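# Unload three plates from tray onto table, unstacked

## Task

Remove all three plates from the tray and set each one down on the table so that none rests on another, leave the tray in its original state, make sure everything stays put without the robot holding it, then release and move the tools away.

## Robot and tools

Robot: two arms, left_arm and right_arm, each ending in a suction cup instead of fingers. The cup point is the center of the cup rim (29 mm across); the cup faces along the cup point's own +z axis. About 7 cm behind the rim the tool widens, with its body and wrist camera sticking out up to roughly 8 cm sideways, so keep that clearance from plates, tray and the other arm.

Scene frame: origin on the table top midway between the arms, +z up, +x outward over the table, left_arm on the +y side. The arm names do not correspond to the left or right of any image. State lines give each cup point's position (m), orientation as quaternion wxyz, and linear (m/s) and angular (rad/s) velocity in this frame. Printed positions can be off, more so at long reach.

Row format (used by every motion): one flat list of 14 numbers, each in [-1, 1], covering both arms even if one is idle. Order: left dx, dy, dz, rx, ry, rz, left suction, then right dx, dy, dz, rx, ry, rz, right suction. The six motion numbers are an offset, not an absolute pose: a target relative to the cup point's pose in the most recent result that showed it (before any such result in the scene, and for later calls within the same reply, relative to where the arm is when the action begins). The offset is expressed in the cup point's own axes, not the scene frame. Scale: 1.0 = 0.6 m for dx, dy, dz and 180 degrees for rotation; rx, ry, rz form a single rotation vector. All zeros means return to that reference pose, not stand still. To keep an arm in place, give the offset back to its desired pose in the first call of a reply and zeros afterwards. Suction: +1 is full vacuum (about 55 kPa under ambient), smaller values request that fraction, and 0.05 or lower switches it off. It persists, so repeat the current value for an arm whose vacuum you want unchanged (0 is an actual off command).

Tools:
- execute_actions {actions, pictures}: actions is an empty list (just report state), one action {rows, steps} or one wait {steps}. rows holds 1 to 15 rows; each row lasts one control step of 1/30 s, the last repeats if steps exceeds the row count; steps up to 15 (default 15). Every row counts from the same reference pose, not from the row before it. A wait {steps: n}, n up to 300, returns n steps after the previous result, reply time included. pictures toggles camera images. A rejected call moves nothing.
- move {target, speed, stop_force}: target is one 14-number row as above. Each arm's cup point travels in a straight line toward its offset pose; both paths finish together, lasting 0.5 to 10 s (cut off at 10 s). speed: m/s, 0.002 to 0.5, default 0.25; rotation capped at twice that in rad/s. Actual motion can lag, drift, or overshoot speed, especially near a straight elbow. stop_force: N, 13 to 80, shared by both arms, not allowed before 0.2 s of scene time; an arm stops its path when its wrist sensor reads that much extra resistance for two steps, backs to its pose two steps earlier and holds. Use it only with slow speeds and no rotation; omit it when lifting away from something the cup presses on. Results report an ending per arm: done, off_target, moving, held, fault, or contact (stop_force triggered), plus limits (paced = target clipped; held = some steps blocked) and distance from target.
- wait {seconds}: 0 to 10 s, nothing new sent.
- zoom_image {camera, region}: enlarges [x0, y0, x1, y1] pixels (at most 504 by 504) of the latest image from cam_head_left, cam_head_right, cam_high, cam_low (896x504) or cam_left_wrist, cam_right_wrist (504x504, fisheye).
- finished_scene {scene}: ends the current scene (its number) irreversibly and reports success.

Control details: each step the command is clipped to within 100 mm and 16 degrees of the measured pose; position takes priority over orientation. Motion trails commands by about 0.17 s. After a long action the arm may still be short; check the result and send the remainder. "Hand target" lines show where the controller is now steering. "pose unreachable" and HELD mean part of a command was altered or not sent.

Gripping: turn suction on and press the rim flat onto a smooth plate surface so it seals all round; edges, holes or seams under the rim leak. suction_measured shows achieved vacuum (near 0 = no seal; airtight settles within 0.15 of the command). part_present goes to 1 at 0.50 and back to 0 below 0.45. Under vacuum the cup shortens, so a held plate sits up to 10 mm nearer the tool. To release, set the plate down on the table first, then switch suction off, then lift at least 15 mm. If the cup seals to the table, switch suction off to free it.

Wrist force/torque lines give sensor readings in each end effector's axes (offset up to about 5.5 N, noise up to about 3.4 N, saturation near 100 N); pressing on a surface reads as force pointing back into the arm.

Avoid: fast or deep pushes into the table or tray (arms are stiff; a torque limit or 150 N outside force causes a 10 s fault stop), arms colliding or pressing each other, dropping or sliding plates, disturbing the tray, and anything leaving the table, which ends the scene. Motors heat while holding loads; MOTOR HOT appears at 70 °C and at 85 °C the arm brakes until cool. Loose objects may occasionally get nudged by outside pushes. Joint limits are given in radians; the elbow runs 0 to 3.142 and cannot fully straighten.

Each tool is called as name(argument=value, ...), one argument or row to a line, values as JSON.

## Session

execute_actions(
  actions=[],
)

Scene clock: 0.00 s of 7200.00 s.
left_arm: end_effector_position=(+0.6343, +0.5632, +0.2272) suction_measured=0.01 part_present=0 end_effector_quat_wxyz=(-0.000, -0.212, +0.977, +0.001) end_effector_velocity=(+0.001, -0.000, +0.002) end_effector_angular_velocity=(-0.001, -0.002, -0.000) | right_arm: end_effector_position=(+0.6774, -0.5418, +0.2279) suction_measured=0.01 part_present=0 end_effector_quat_wxyz=(-0.000, +0.248, +0.969, -0.000) end_effector_velocity=(-0.000, +0.000, -0.000) end_effector_angular_velocity=(+0.002, +0.001, +0.000)
Joint positions: left_arm=[-0.281 -1.556  2.144 -2.157 -1.57   2.339] | right_arm=[-0.281 -1.557  2.144 -2.157 -1.571 -2.899]
Joint velocities: left_arm=[-0.    -0.002 -0.001  0.001 -0.    -0.   ] | right_arm=[-0.     0.    -0.     0.002  0.001 -0.001]
Motor temperatures (°C, as the motors report them): left_arm=[21 16 19 27 26 21] | right_arm=[19 19 21 23 23 26]
Wrist force (N, on the end effector, along its own x y z axes, offset not removed): no reading
Wrist torque (N m, same axes, about the end effector's origin, offset not removed): no reading
Hand target (left_arm): +0.634, +0.563, +0.227; -0.000, -0.212, +0.977, +0.001
Hand target (right_arm): +0.677, -0.542, +0.228; -0.000, +0.248, +0.969, -0.000

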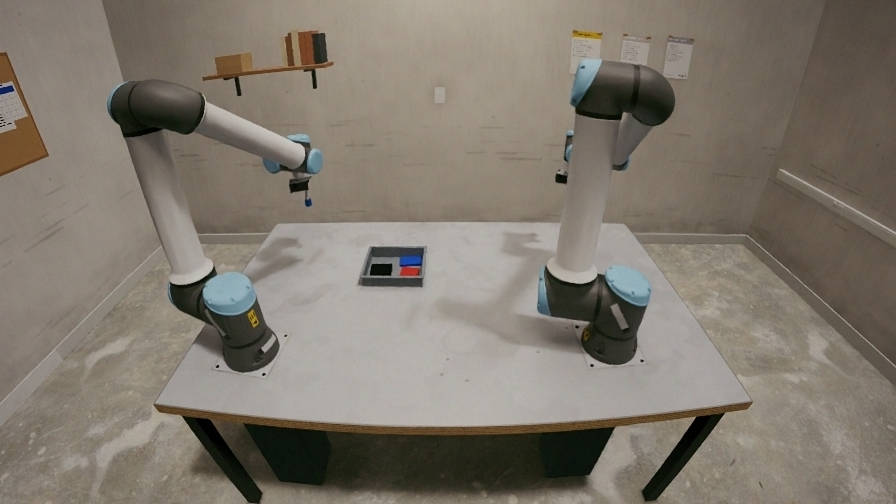

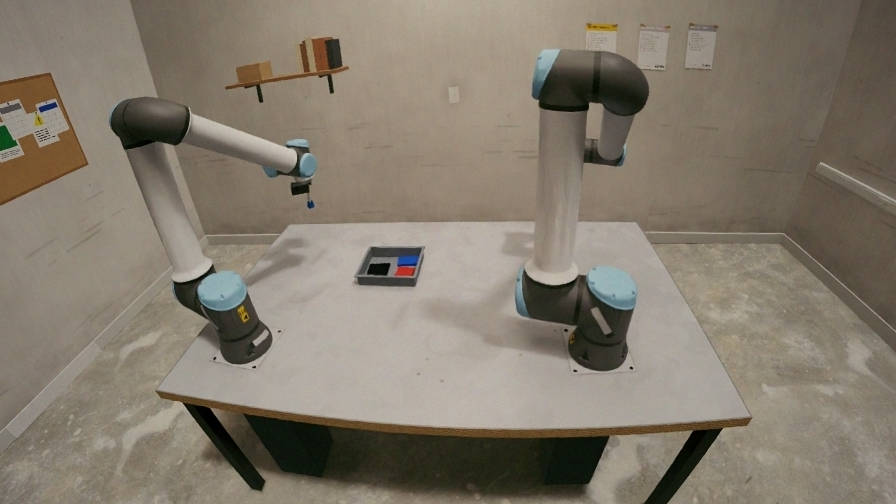

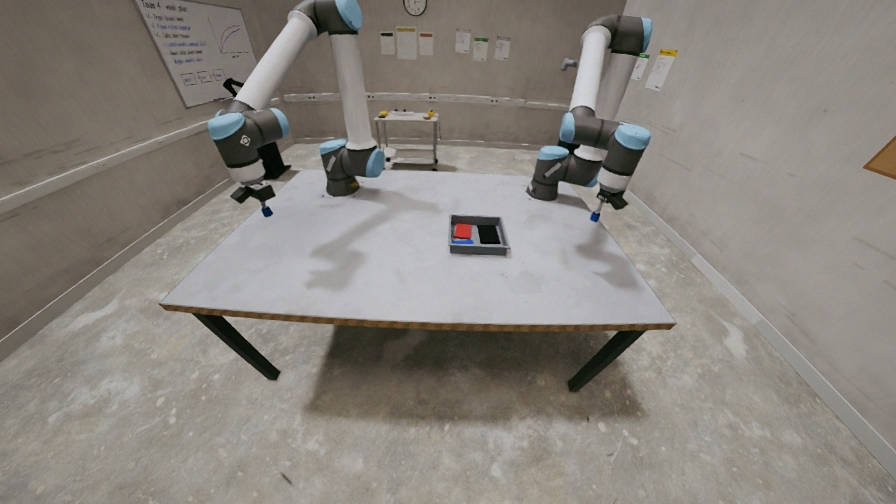

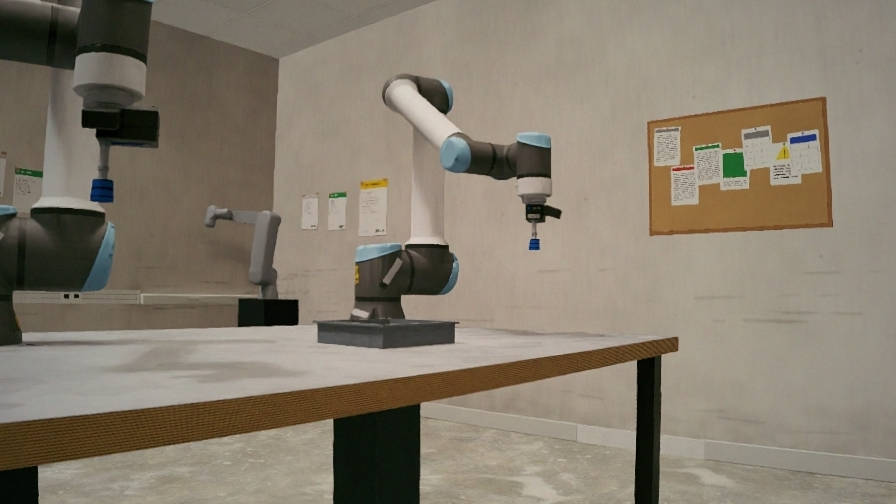

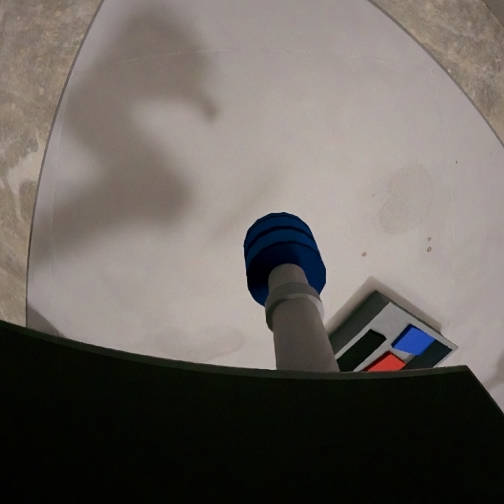

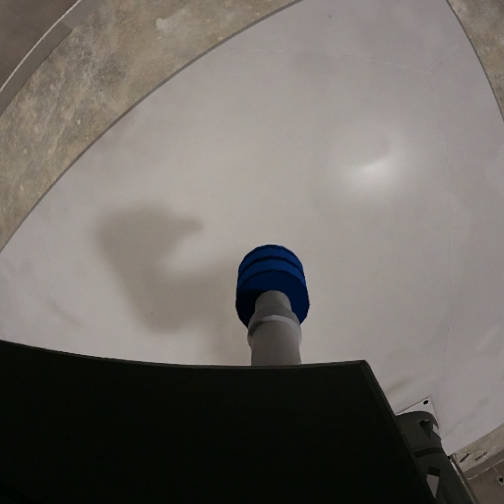

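zoom_image(
  camera="cam_head_left",
  region=[340, 230, 450, 300],
)

zoom_image(
  camera="cam_high",
  region=[430, 200, 530, 270],
)

zoom_image(
  camera="cam_left_wrist",
  region=[300, 260, 480, 390],
)

Region (340, 230, 450, 300) of cam_head_left's 896x504 image, scaled by 4.582, with more detail than that image has; it fills the top 321 rows of this view, and the rest is white.

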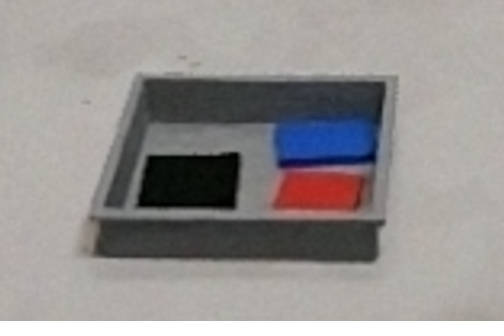

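Region (430, 200, 530, 270) of cam_high's 896x504 image, scaled by 5.040, with more detail than that image has; it fills the top 353 rows of this view, and the rest is white.

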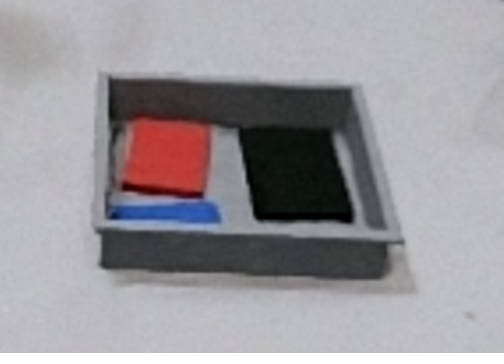

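Region (300, 260, 480, 390) of cam_left_wrist's 504x504 image, scaled by 2.800, with more detail than that image has.

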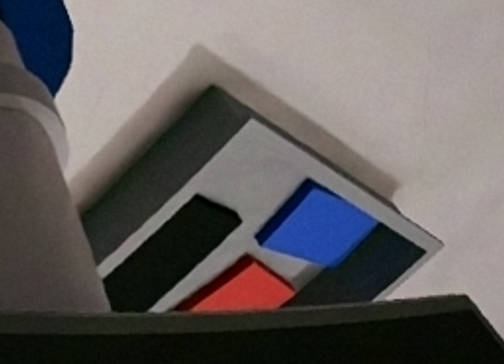

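move(
  target=[0.4677,-0.3662,0.2537,0,0,0,0, 0.5435,0.6370,0.2548,0,0,0,0],
  speed=0.4,
)

move(
  target=[0,0,0.11,0,0,0,1, 0,0,0,0,0,0,0],
  speed=0.1,
  stop_force=20,
)

execute_actions(
  actions=[
    {"rows": [[0,0,0,0,0,0,1, 0,0,0,0,0,0,0]], "steps": 6},
  ],
  pictures=false,
)

move(
  target=[0,0,-0.1183,0,0,0,1, 0,0,0,0,0,0,0],
  speed=0.15,
)

move(
  target=[-0.1126,0.2472,0,0,0,0,1, 0.1748,0.2463,0,0,0,0,0],
  speed=0.25,
)

Scene clock: 122.00 s of 7200.00 s.
left_arm: end_effector_position=(+0.4706, +0.2469, +0.0750) suction_measured=0.01 part_present=0 end_effector_quat_wxyz=(+0.000, -0.212, +0.977, +0.001) end_effector_velocity=(+0.000, -0.002, -0.001) end_effector_angular_velocity=(-0.000, +0.001, +0.001) | right_arm: end_effector_position=(+0.5759, -0.0500, +0.0751) suction_measured=0.01 part_present=0 end_effector_quat_wxyz=(+0.000, +0.248, +0.969, -0.000) end_effector_velocity=(+0.000, +0.003, -0.001) end_effector_angular_velocity=(+0.002, +0.001, -0.001)
Joint positions: left_arm=[-0.885 -1.39   2.324 -2.503 -1.57   1.735] | right_arm=[ 0.502 -1.215  2.069 -2.425 -1.571 -2.117]
Joint velocities: left_arm=[-0.002  0.004 -0.002 -0.002 -0.001 -0.002] | right_arm=[ 0.003  0.004 -0.004  0.     0.003  0.004]
Motor temperatures (°C, as the motors report them): left_arm=[21 16 19 27 26 21] | right_arm=[19 19 21 23 23 26]
Wrist force (N, on the end effector, along its own x y z axes, offset not removed): left_arm=[1.7 0.9 -0.8] | right_arm=[-3.1 2.4 0.6]
Wrist torque (N m, same axes, about the end effector's origin, offset not removed): left_arm=[-0.26 -0.46 0.20] | right_arm=[0.28 0.66 0.08]
Hand target (left_arm): +0.471, +0.247, +0.075; +0.000, -0.212, +0.977, +0.001
Hand target (right_arm): +0.576, -0.050, +0.075; +0.000, +0.248, +0.969, -0.000
Off the commanded pose (left_arm): 0.001 m, 0 deg.
Off the commanded pose (right_arm): 0.001 m, 0 deg.
After step 90, 117.00 s passed at rest.
move: done

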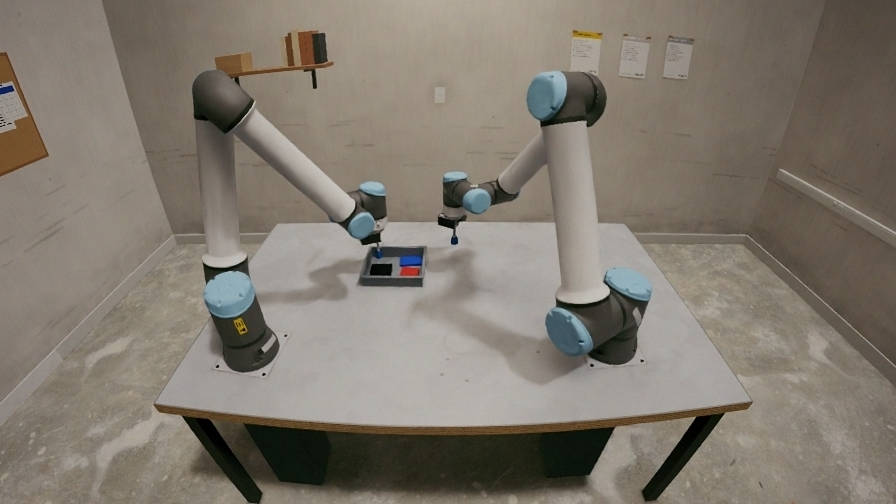

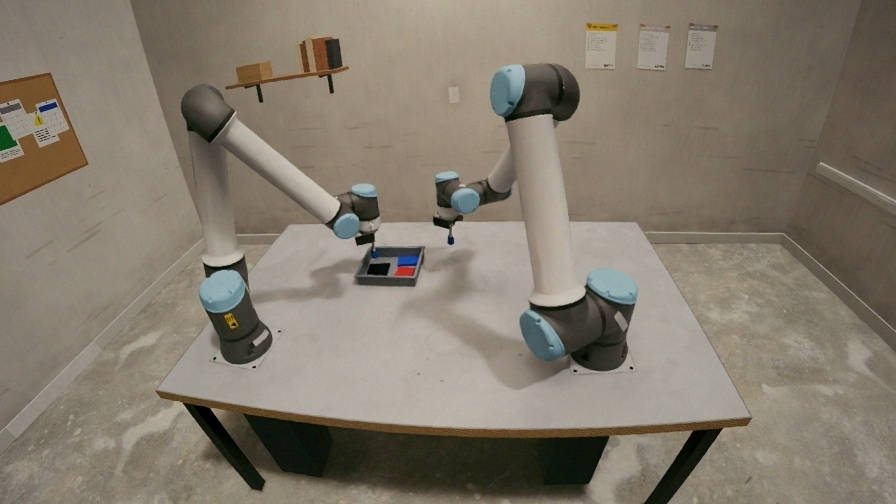

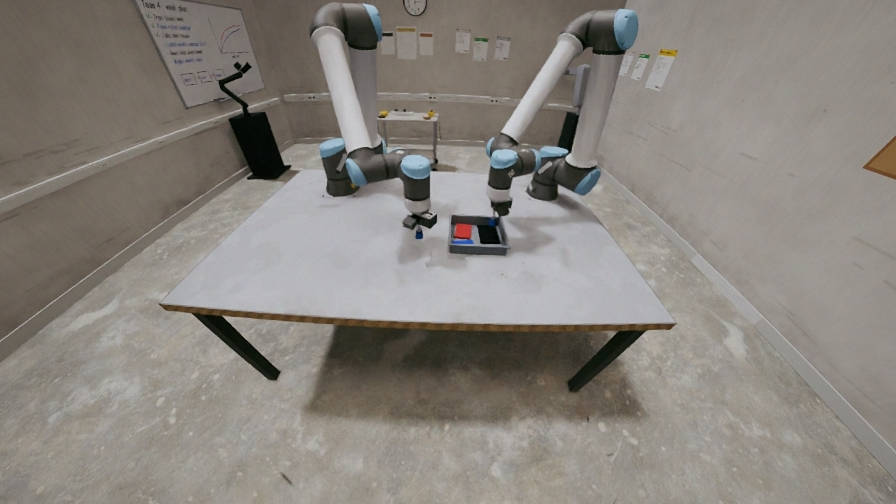

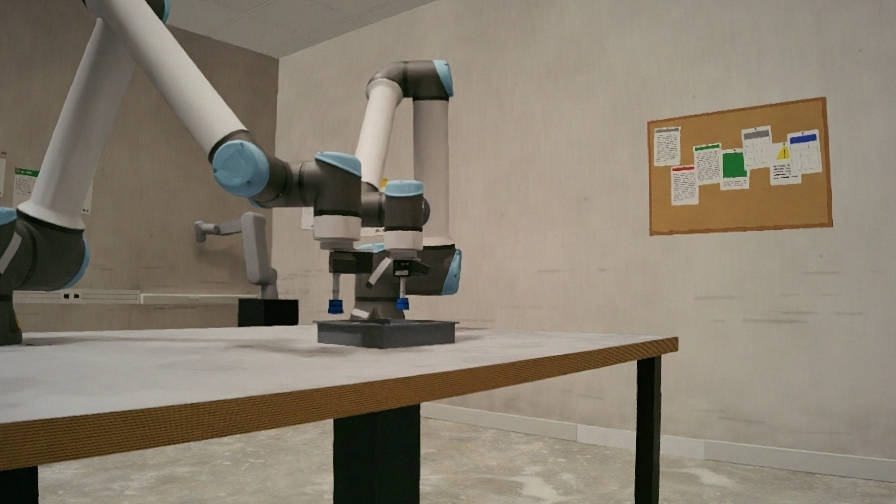

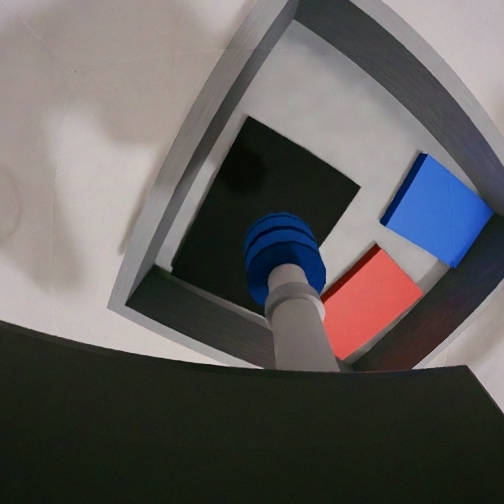

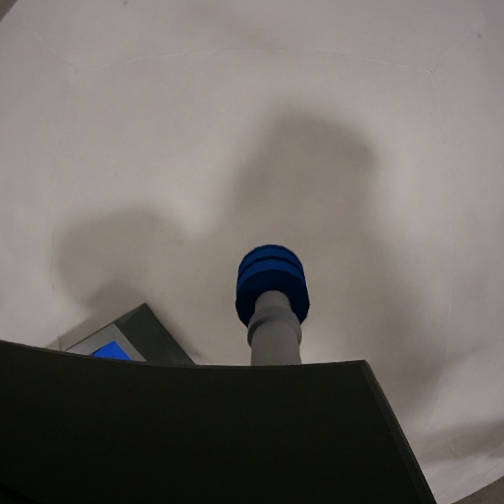

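Scene clock: 123.10 s of 7200.00 s.
left_arm: end_effector_position=(+0.4705, +0.2468, +0.0092) suction_measured=0.45 part_present=0 end_effector_quat_wxyz=(+0.000, -0.212, +0.977, +0.001) end_effector_velocity=(+0.001, -0.000, -0.001) end_effector_angular_velocity=(-0.002, -0.002, +0.001) | right_arm: end_effector_position=(+0.5759, -0.0500, +0.0751) suction_measured=0.01 part_present=0 end_effector_quat_wxyz=(+0.000, +0.248, +0.969, -0.000) end_effector_velocity=(+0.000, -0.000, +0.000) end_effector_angular_velocity=(-0.000, +0.000, +0.001)
Joint positions: left_arm=[-0.885 -1.264  2.353 -2.658 -1.57   1.735] | right_arm=[ 0.502 -1.215  2.069 -2.425 -1.571 -2.117]
Joint velocities: left_arm=[ 0.001  0.003 -0.    -0.006  0.001  0.   ] | right_arm=[-0.    -0.     0.     0.    -0.    -0.001]
Motor temperatures (°C, as the motors report them): left_arm=[21 16 19 27 26 21] | right_arm=[19 19 21 23 23 26]
Wrist force (N, on the end effector, along its own x y z axes, offset not removed): left_arm=[0.4 2.3 2.3] | right_arm=[-0.2 7.6 0.4]
Wrist torque (N m, same axes, about the end effector's origin, offset not removed): left_arm=[-0.09 -0.30 0.17] | right_arm=[1.12 0.20 -0.14]
Hand target (left_arm): +0.471, +0.247, +0.009; +0.000, -0.212, +0.977, +0.001
Hand target (right_arm): +0.576, -0.050, +0.075; +0.000, +0.248, +0.969, -0.000
Off the commanded pose (left_arm): 0.000 m, 0 deg.
Off the commanded pose (right_arm): 0.000 m, 0 deg.
move: done

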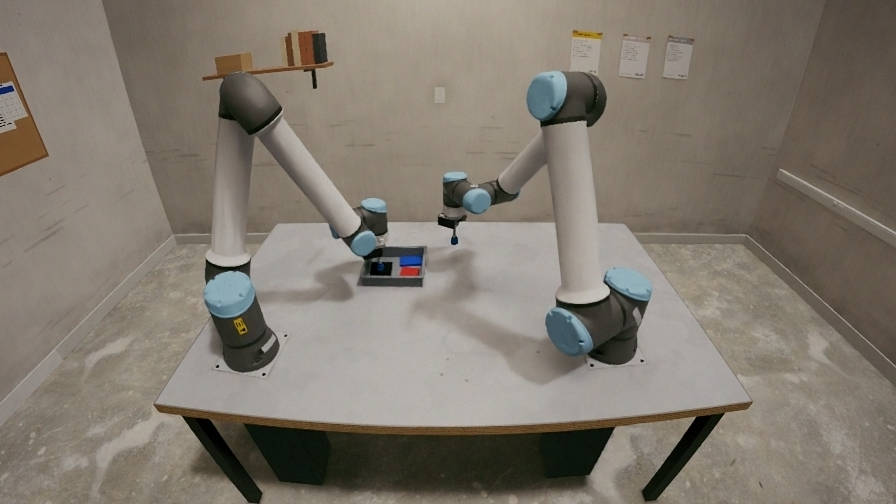

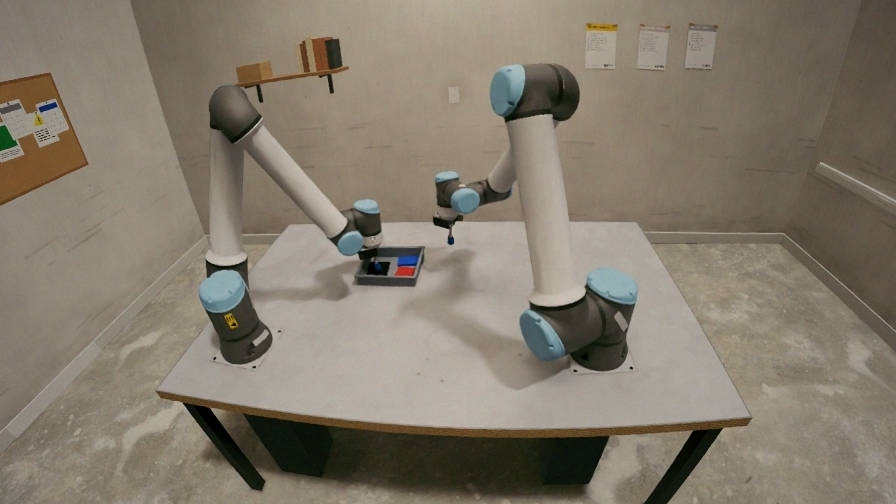

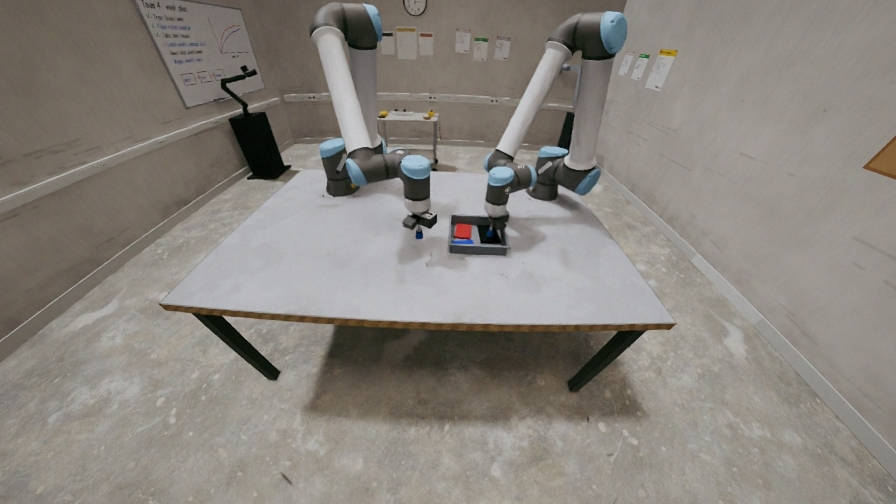

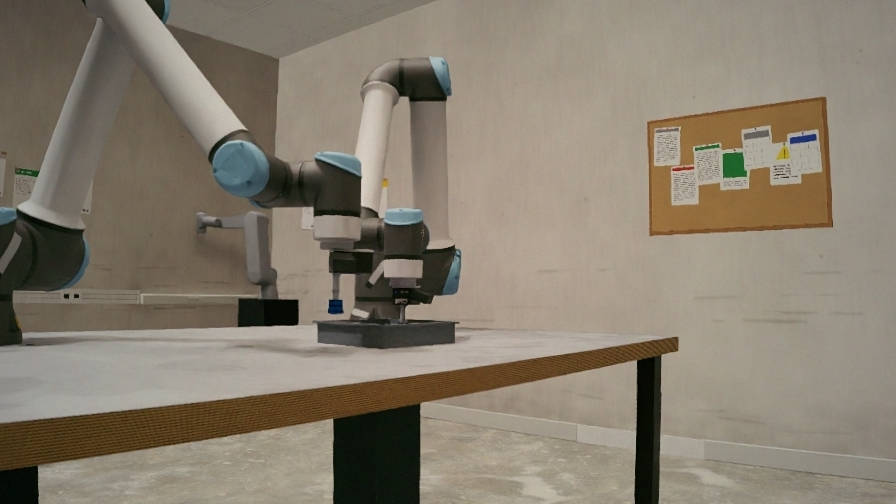

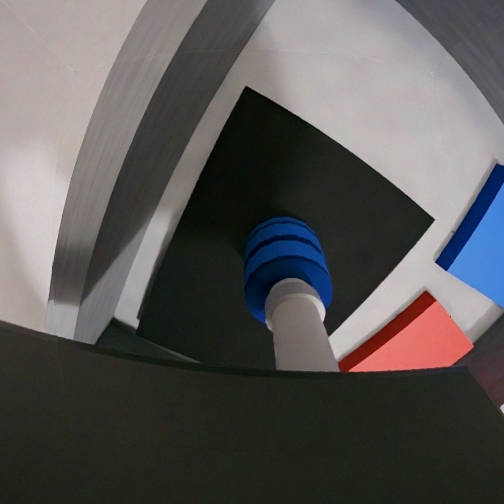

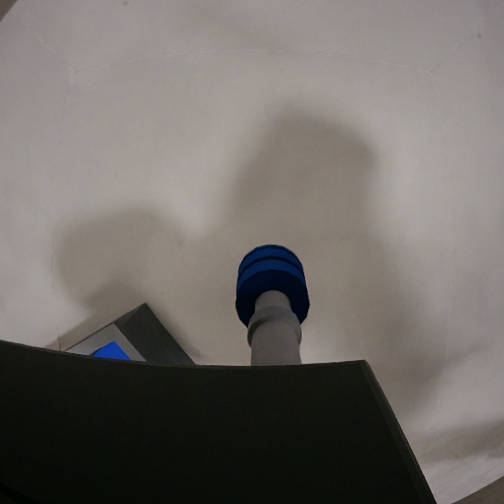

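Scene clock: 123.30 s of 7200.00 s.
left_arm: end_effector_position=(+0.4706, +0.2468, +0.0092) suction_measured=0.73 part_present=1 end_effector_quat_wxyz=(+0.000, -0.212, +0.977, +0.001) end_effector_velocity=(-0.001, +0.000, -0.001) end_effector_angular_velocity=(+0.003, +0.000, -0.001) | right_arm: end_effector_position=(+0.5759, -0.0500, +0.0751) suction_measured=0.01 part_present=0 end_effector_quat_wxyz=(+0.000, +0.248, +0.969, -0.000) end_effector_velocity=(+0.001, +0.000, +0.000) end_effector_angular_velocity=(+0.000, -0.001, +0.001)
Joint positions: left_arm=[-0.885 -1.264  2.353 -2.658 -1.57   1.735] | right_arm=[ 0.502 -1.215  2.069 -2.425 -1.571 -2.117]
Joint velocities: left_arm=[-0.001  0.001  0.001  0.001  0.001 -0.   ] | right_arm=[ 0.     0.001 -0.001 -0.001 -0.    -0.001]
Motor temperatures (°C, as the motors report them): left_arm=[21 16 19 27 26 21] | right_arm=[19 19 21 23 23 26]
Wrist force (N, on the end effector, along its own x y z axes, offset not removed): left_arm=[1.0 1.2 1.6] | right_arm=[-3.5 -2.0 1.0]
Wrist torque (N m, same axes, about the end effector's origin, offset not removed): left_arm=[-0.28 -0.32 0.16] | right_arm=[-0.36 0.41 0.13]
Hand target (left_arm): +0.471, +0.247, +0.009; +0.000, -0.212, +0.977, +0.001
Hand target (right_arm): +0.576, -0.050, +0.075; +0.000, +0.248, +0.969, -0.000
Off the commanded pose (left_arm): 0.000 m, 0 deg.
Off the commanded pose (right_arm): 0.000 m, 0 deg.
Steps of this call (steps 1 to 6: all 6 steps of this action). Readings (end_effector_position | what the end effector reports):
1: left_arm (+0.4706, +0.2468, +0.0092) | right_arm (+0.5759, -0.0500, +0.0751) | left_arm suction_measured=0.49 part_present=0 | right_arm suction_measured=0.01 part_present=0
2: left_arm (+0.4706, +0.2468, +0.0092) | right_arm (+0.5759, -0.0500, +0.0751) | left_arm suction_measured=0.53 part_present=1 | right_arm suction_measured=0.01 part_present=0
4: left_arm (+0.4706, +0.2468, +0.0092) | right_arm (+0.5759, -0.0500, +0.0751) | left_arm suction_measured=0.65 part_present=1 | right_arm suction_measured=0.01 part_present=0
6: the state above

Scene clock: 124.50 s of 7200.00 s.
left_arm: end_effector_position=(+0.4706, +0.2469, +0.0799) suction_measured=0.98 part_present=1 end_effector_quat_wxyz=(+0.000, -0.212, +0.977, +0.001) end_effector_velocity=(-0.000, +0.002, +0.001) end_effector_angular_velocity=(+0.003, +0.001, +0.001) | right_arm: end_effector_position=(+0.5759, -0.0500, +0.0751) suction_measured=0.01 part_present=0 end_effector_quat_wxyz=(+0.000, +0.248, +0.969, -0.000) end_effector_velocity=(+0.001, -0.000, +0.001) end_effector_angular_velocity=(+0.001, -0.001, +0.001)
Joint positions: left_arm=[-0.885 -1.399  2.321 -2.491 -1.57   1.735] | right_arm=[ 0.502 -1.215  2.069 -2.425 -1.571 -2.117]
Joint velocities: left_arm=[ 0.001 -0.002  0.     0.006  0.001 -0.001] | right_arm=[-0.001 -0.001  0.    -0.001  0.    -0.002]
Motor temperatures (°C, as the motors report them): left_arm=[21 16 19 27 26 21] | right_arm=[19 19 21 23 23 26]
Wrist force (N, on the end effector, along its own x y z axes, offset not removed): left_arm=[-0.5 1.0 -1.4] | right_arm=[-6.8 2.5 2.0]
Wrist torque (N m, same axes, about the end effector's origin, offset not removed): left_arm=[-0.13 -0.20 0.20] | right_arm=[0.47 1.08 0.15]
Hand target (left_arm): +0.471, +0.247, +0.080; +0.000, -0.212, +0.977, +0.001
Hand target (right_arm): +0.576, -0.050, +0.075; +0.000, +0.248, +0.969, -0.000
Off the commanded pose (left_arm): 0.000 m, 0 deg.
Off the commanded pose (right_arm): 0.000 m, 0 deg.
move: done

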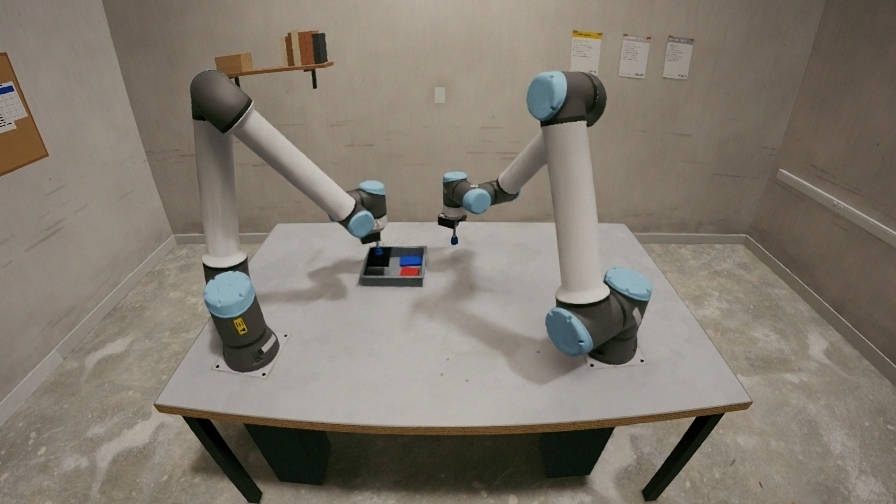

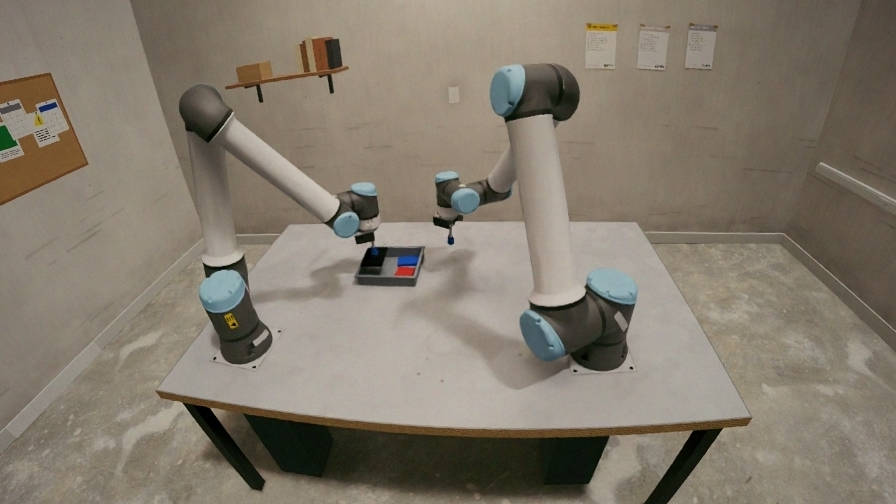

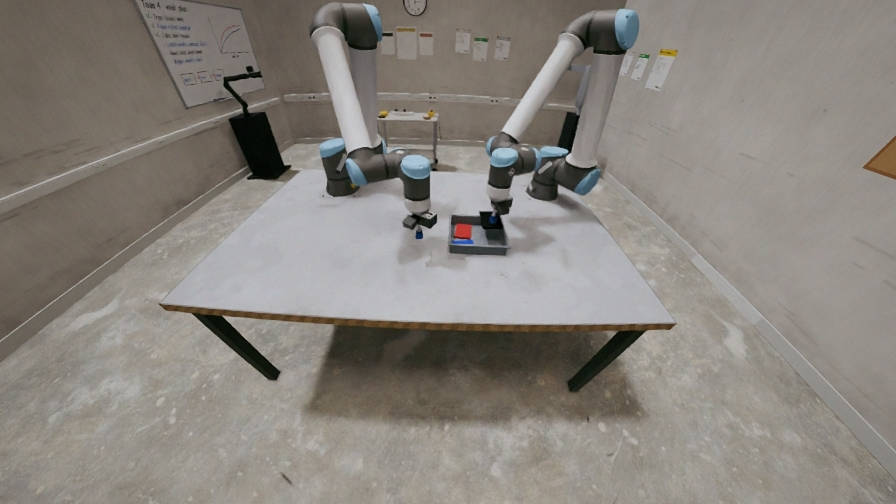

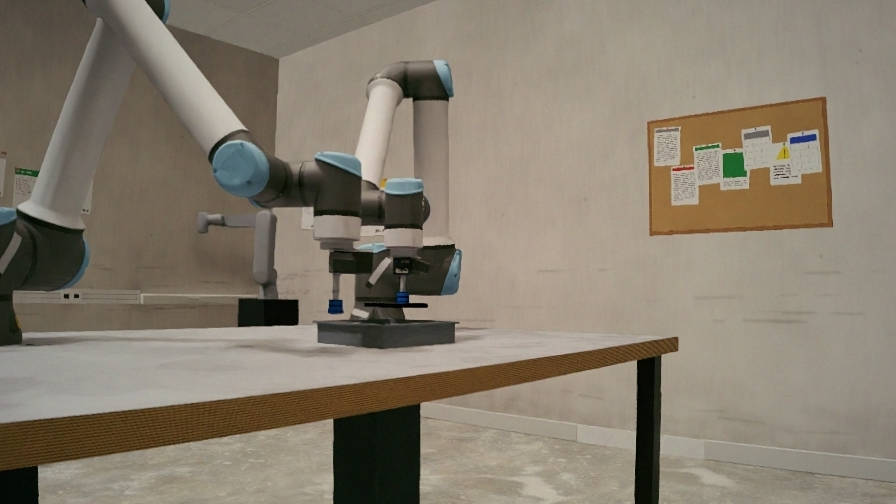

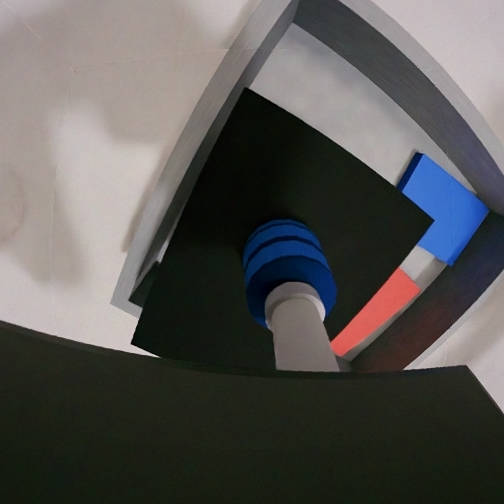

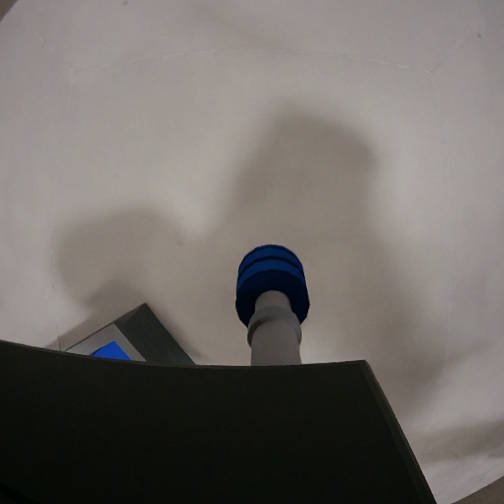

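Scene clock: 125.80 s of 7200.00 s.
left_arm: end_effector_position=(+0.4703, +0.4097, +0.0800) suction_measured=0.98 part_present=1 end_effector_quat_wxyz=(+0.000, -0.212, +0.977, +0.001) end_effector_velocity=(+0.000, +0.002, +0.001) end_effector_angular_velocity=(-0.001, -0.000, +0.001) | right_arm: end_effector_position=(+0.5552, +0.1298, +0.0751) suction_measured=0.01 part_present=0 end_effector_quat_wxyz=(+0.000, +0.248, +0.969, -0.000) end_effector_velocity=(+0.001, +0.001, +0.001) end_effector_angular_velocity=(-0.000, +0.001, -0.000)
Joint positions: left_arm=[-0.687 -1.531  2.477 -2.516 -1.569  1.933] | right_arm=[ 0.707 -1.063  1.819 -2.326 -1.571 -1.912]
Joint velocities: left_arm=[ 0.004 -0.003  0.001  0.001 -0.     0.003] | right_arm=[ 0.     0.001 -0.004  0.003  0.     0.001]
Motor temperatures (°C, as the motors report them): left_arm=[21 16 19 27 26 21] | right_arm=[19 19 21 23 23 26]
Wrist force (N, on the end effector, along its own x y z axes, offset not removed): left_arm=[1.5 3.2 1.2] | right_arm=[0.4 3.2 0.0]
Wrist torque (N m, same axes, about the end effector's origin, offset not removed): left_arm=[0.03 -0.47 0.22] | right_arm=[0.46 0.04 0.18]
Hand target (left_arm): +0.470, +0.410, +0.080; +0.000, -0.212, +0.977, +0.001
Hand target (right_arm): +0.555, +0.130, +0.075; +0.000, +0.248, +0.969, -0.000
Off the commanded pose (left_arm): 0.000 m, 0 deg.
Off the commanded pose (right_arm): 0.000 m, 0 deg.
move: done

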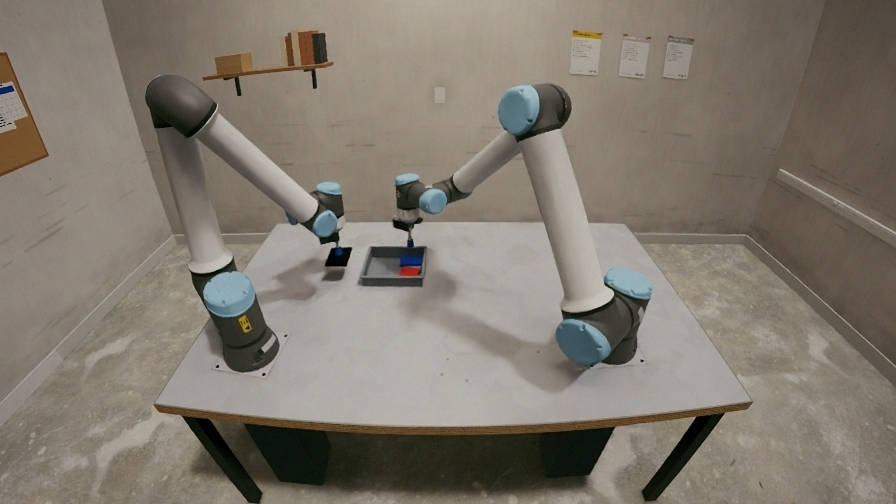

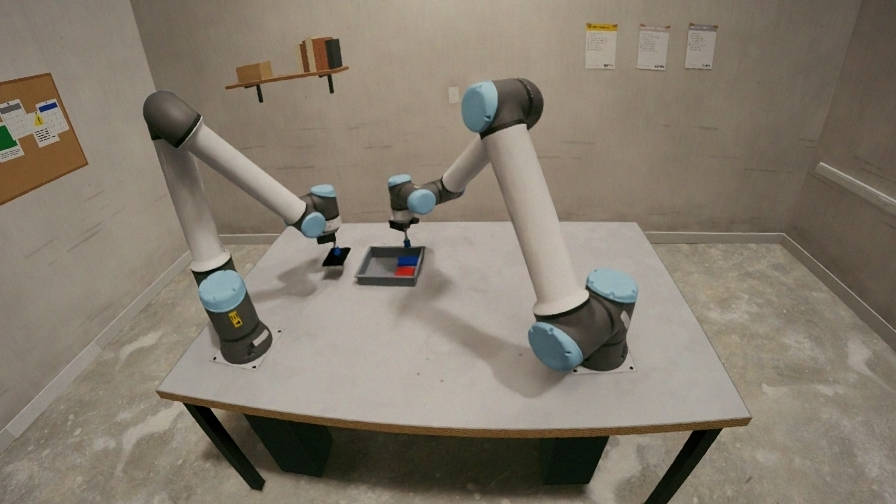

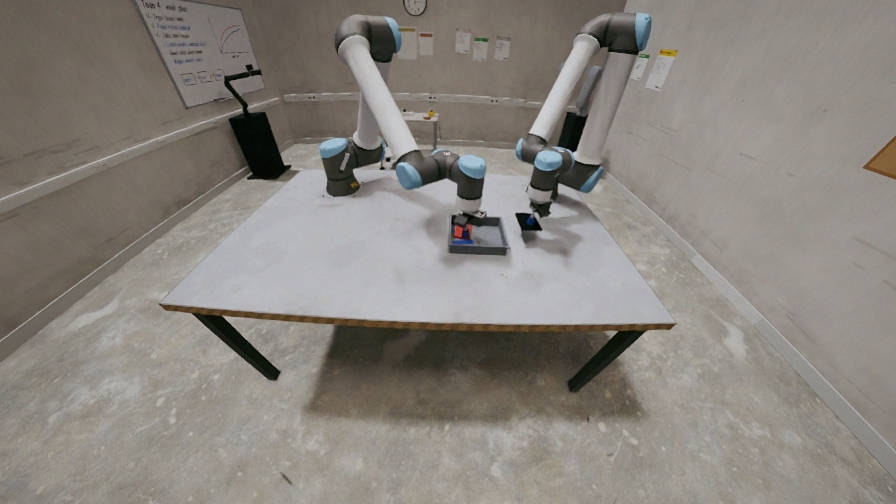

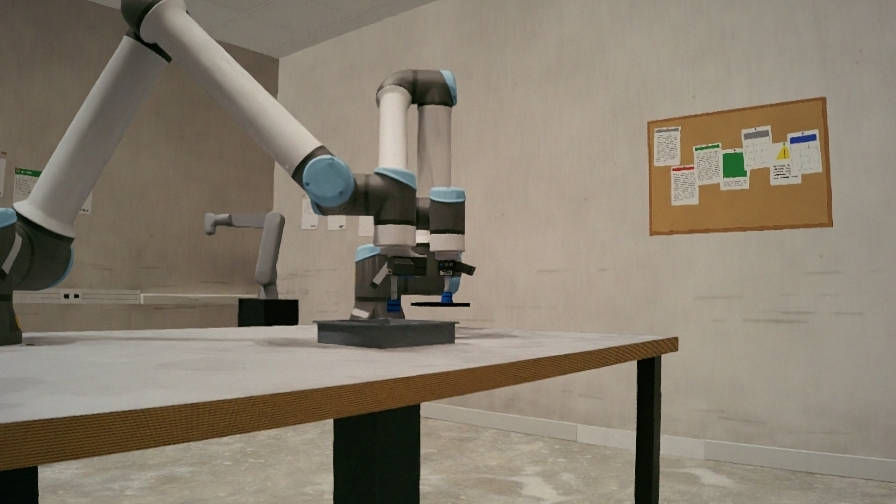

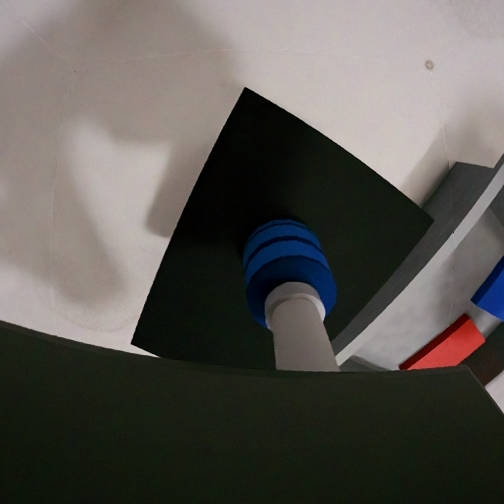

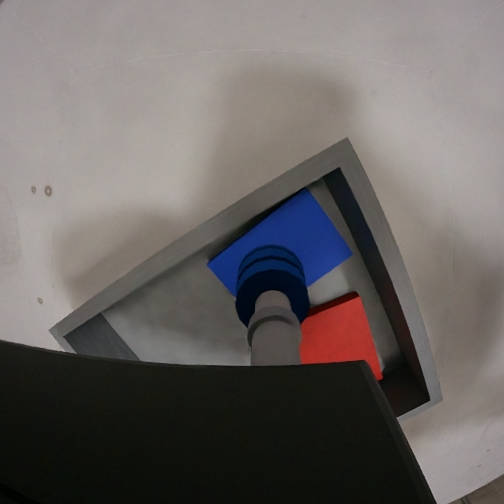

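zoom_image(
  camera="cam_low",
  region=[300, 240, 500, 360],
)

zoom_image(
  camera="cam_right_wrist",
  region=[180, 120, 460, 420],
)

zoom_image(
  camera="cam_head_left",
  region=[300, 210, 450, 300],
)

Region (300, 240, 500, 360) of cam_low's 896x504 image, scaled by 2.520, with more detail than that image has; it fills the top 302 rows of this view, and the rest is white.

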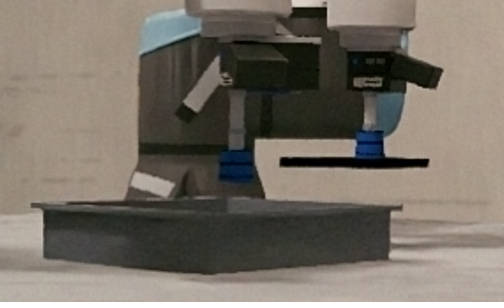

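Region (180, 120, 460, 420) of cam_right_wrist's 504x504 image, scaled by 1.680, with more detail than that image has; it fills the left 470 columns of this view, and the rest is white.

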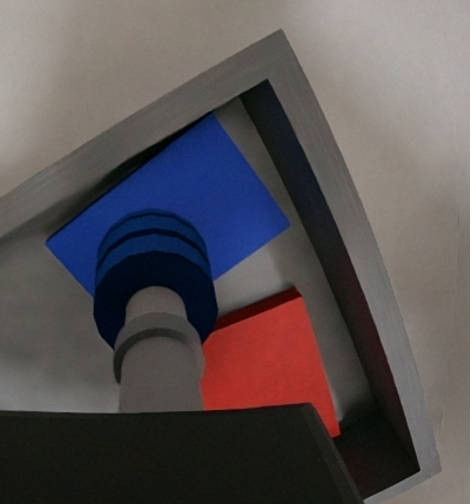

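Region (300, 210, 450, 300) of cam_head_left's 896x504 image, scaled by 3.360, with more detail than that image has; it fills the top 302 rows of this view, and the rest is white.

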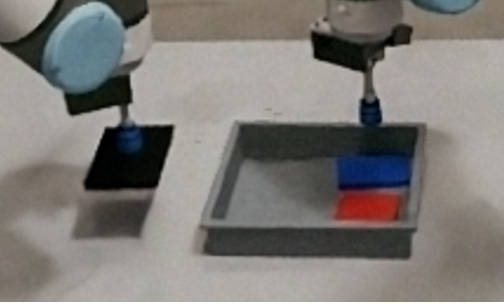

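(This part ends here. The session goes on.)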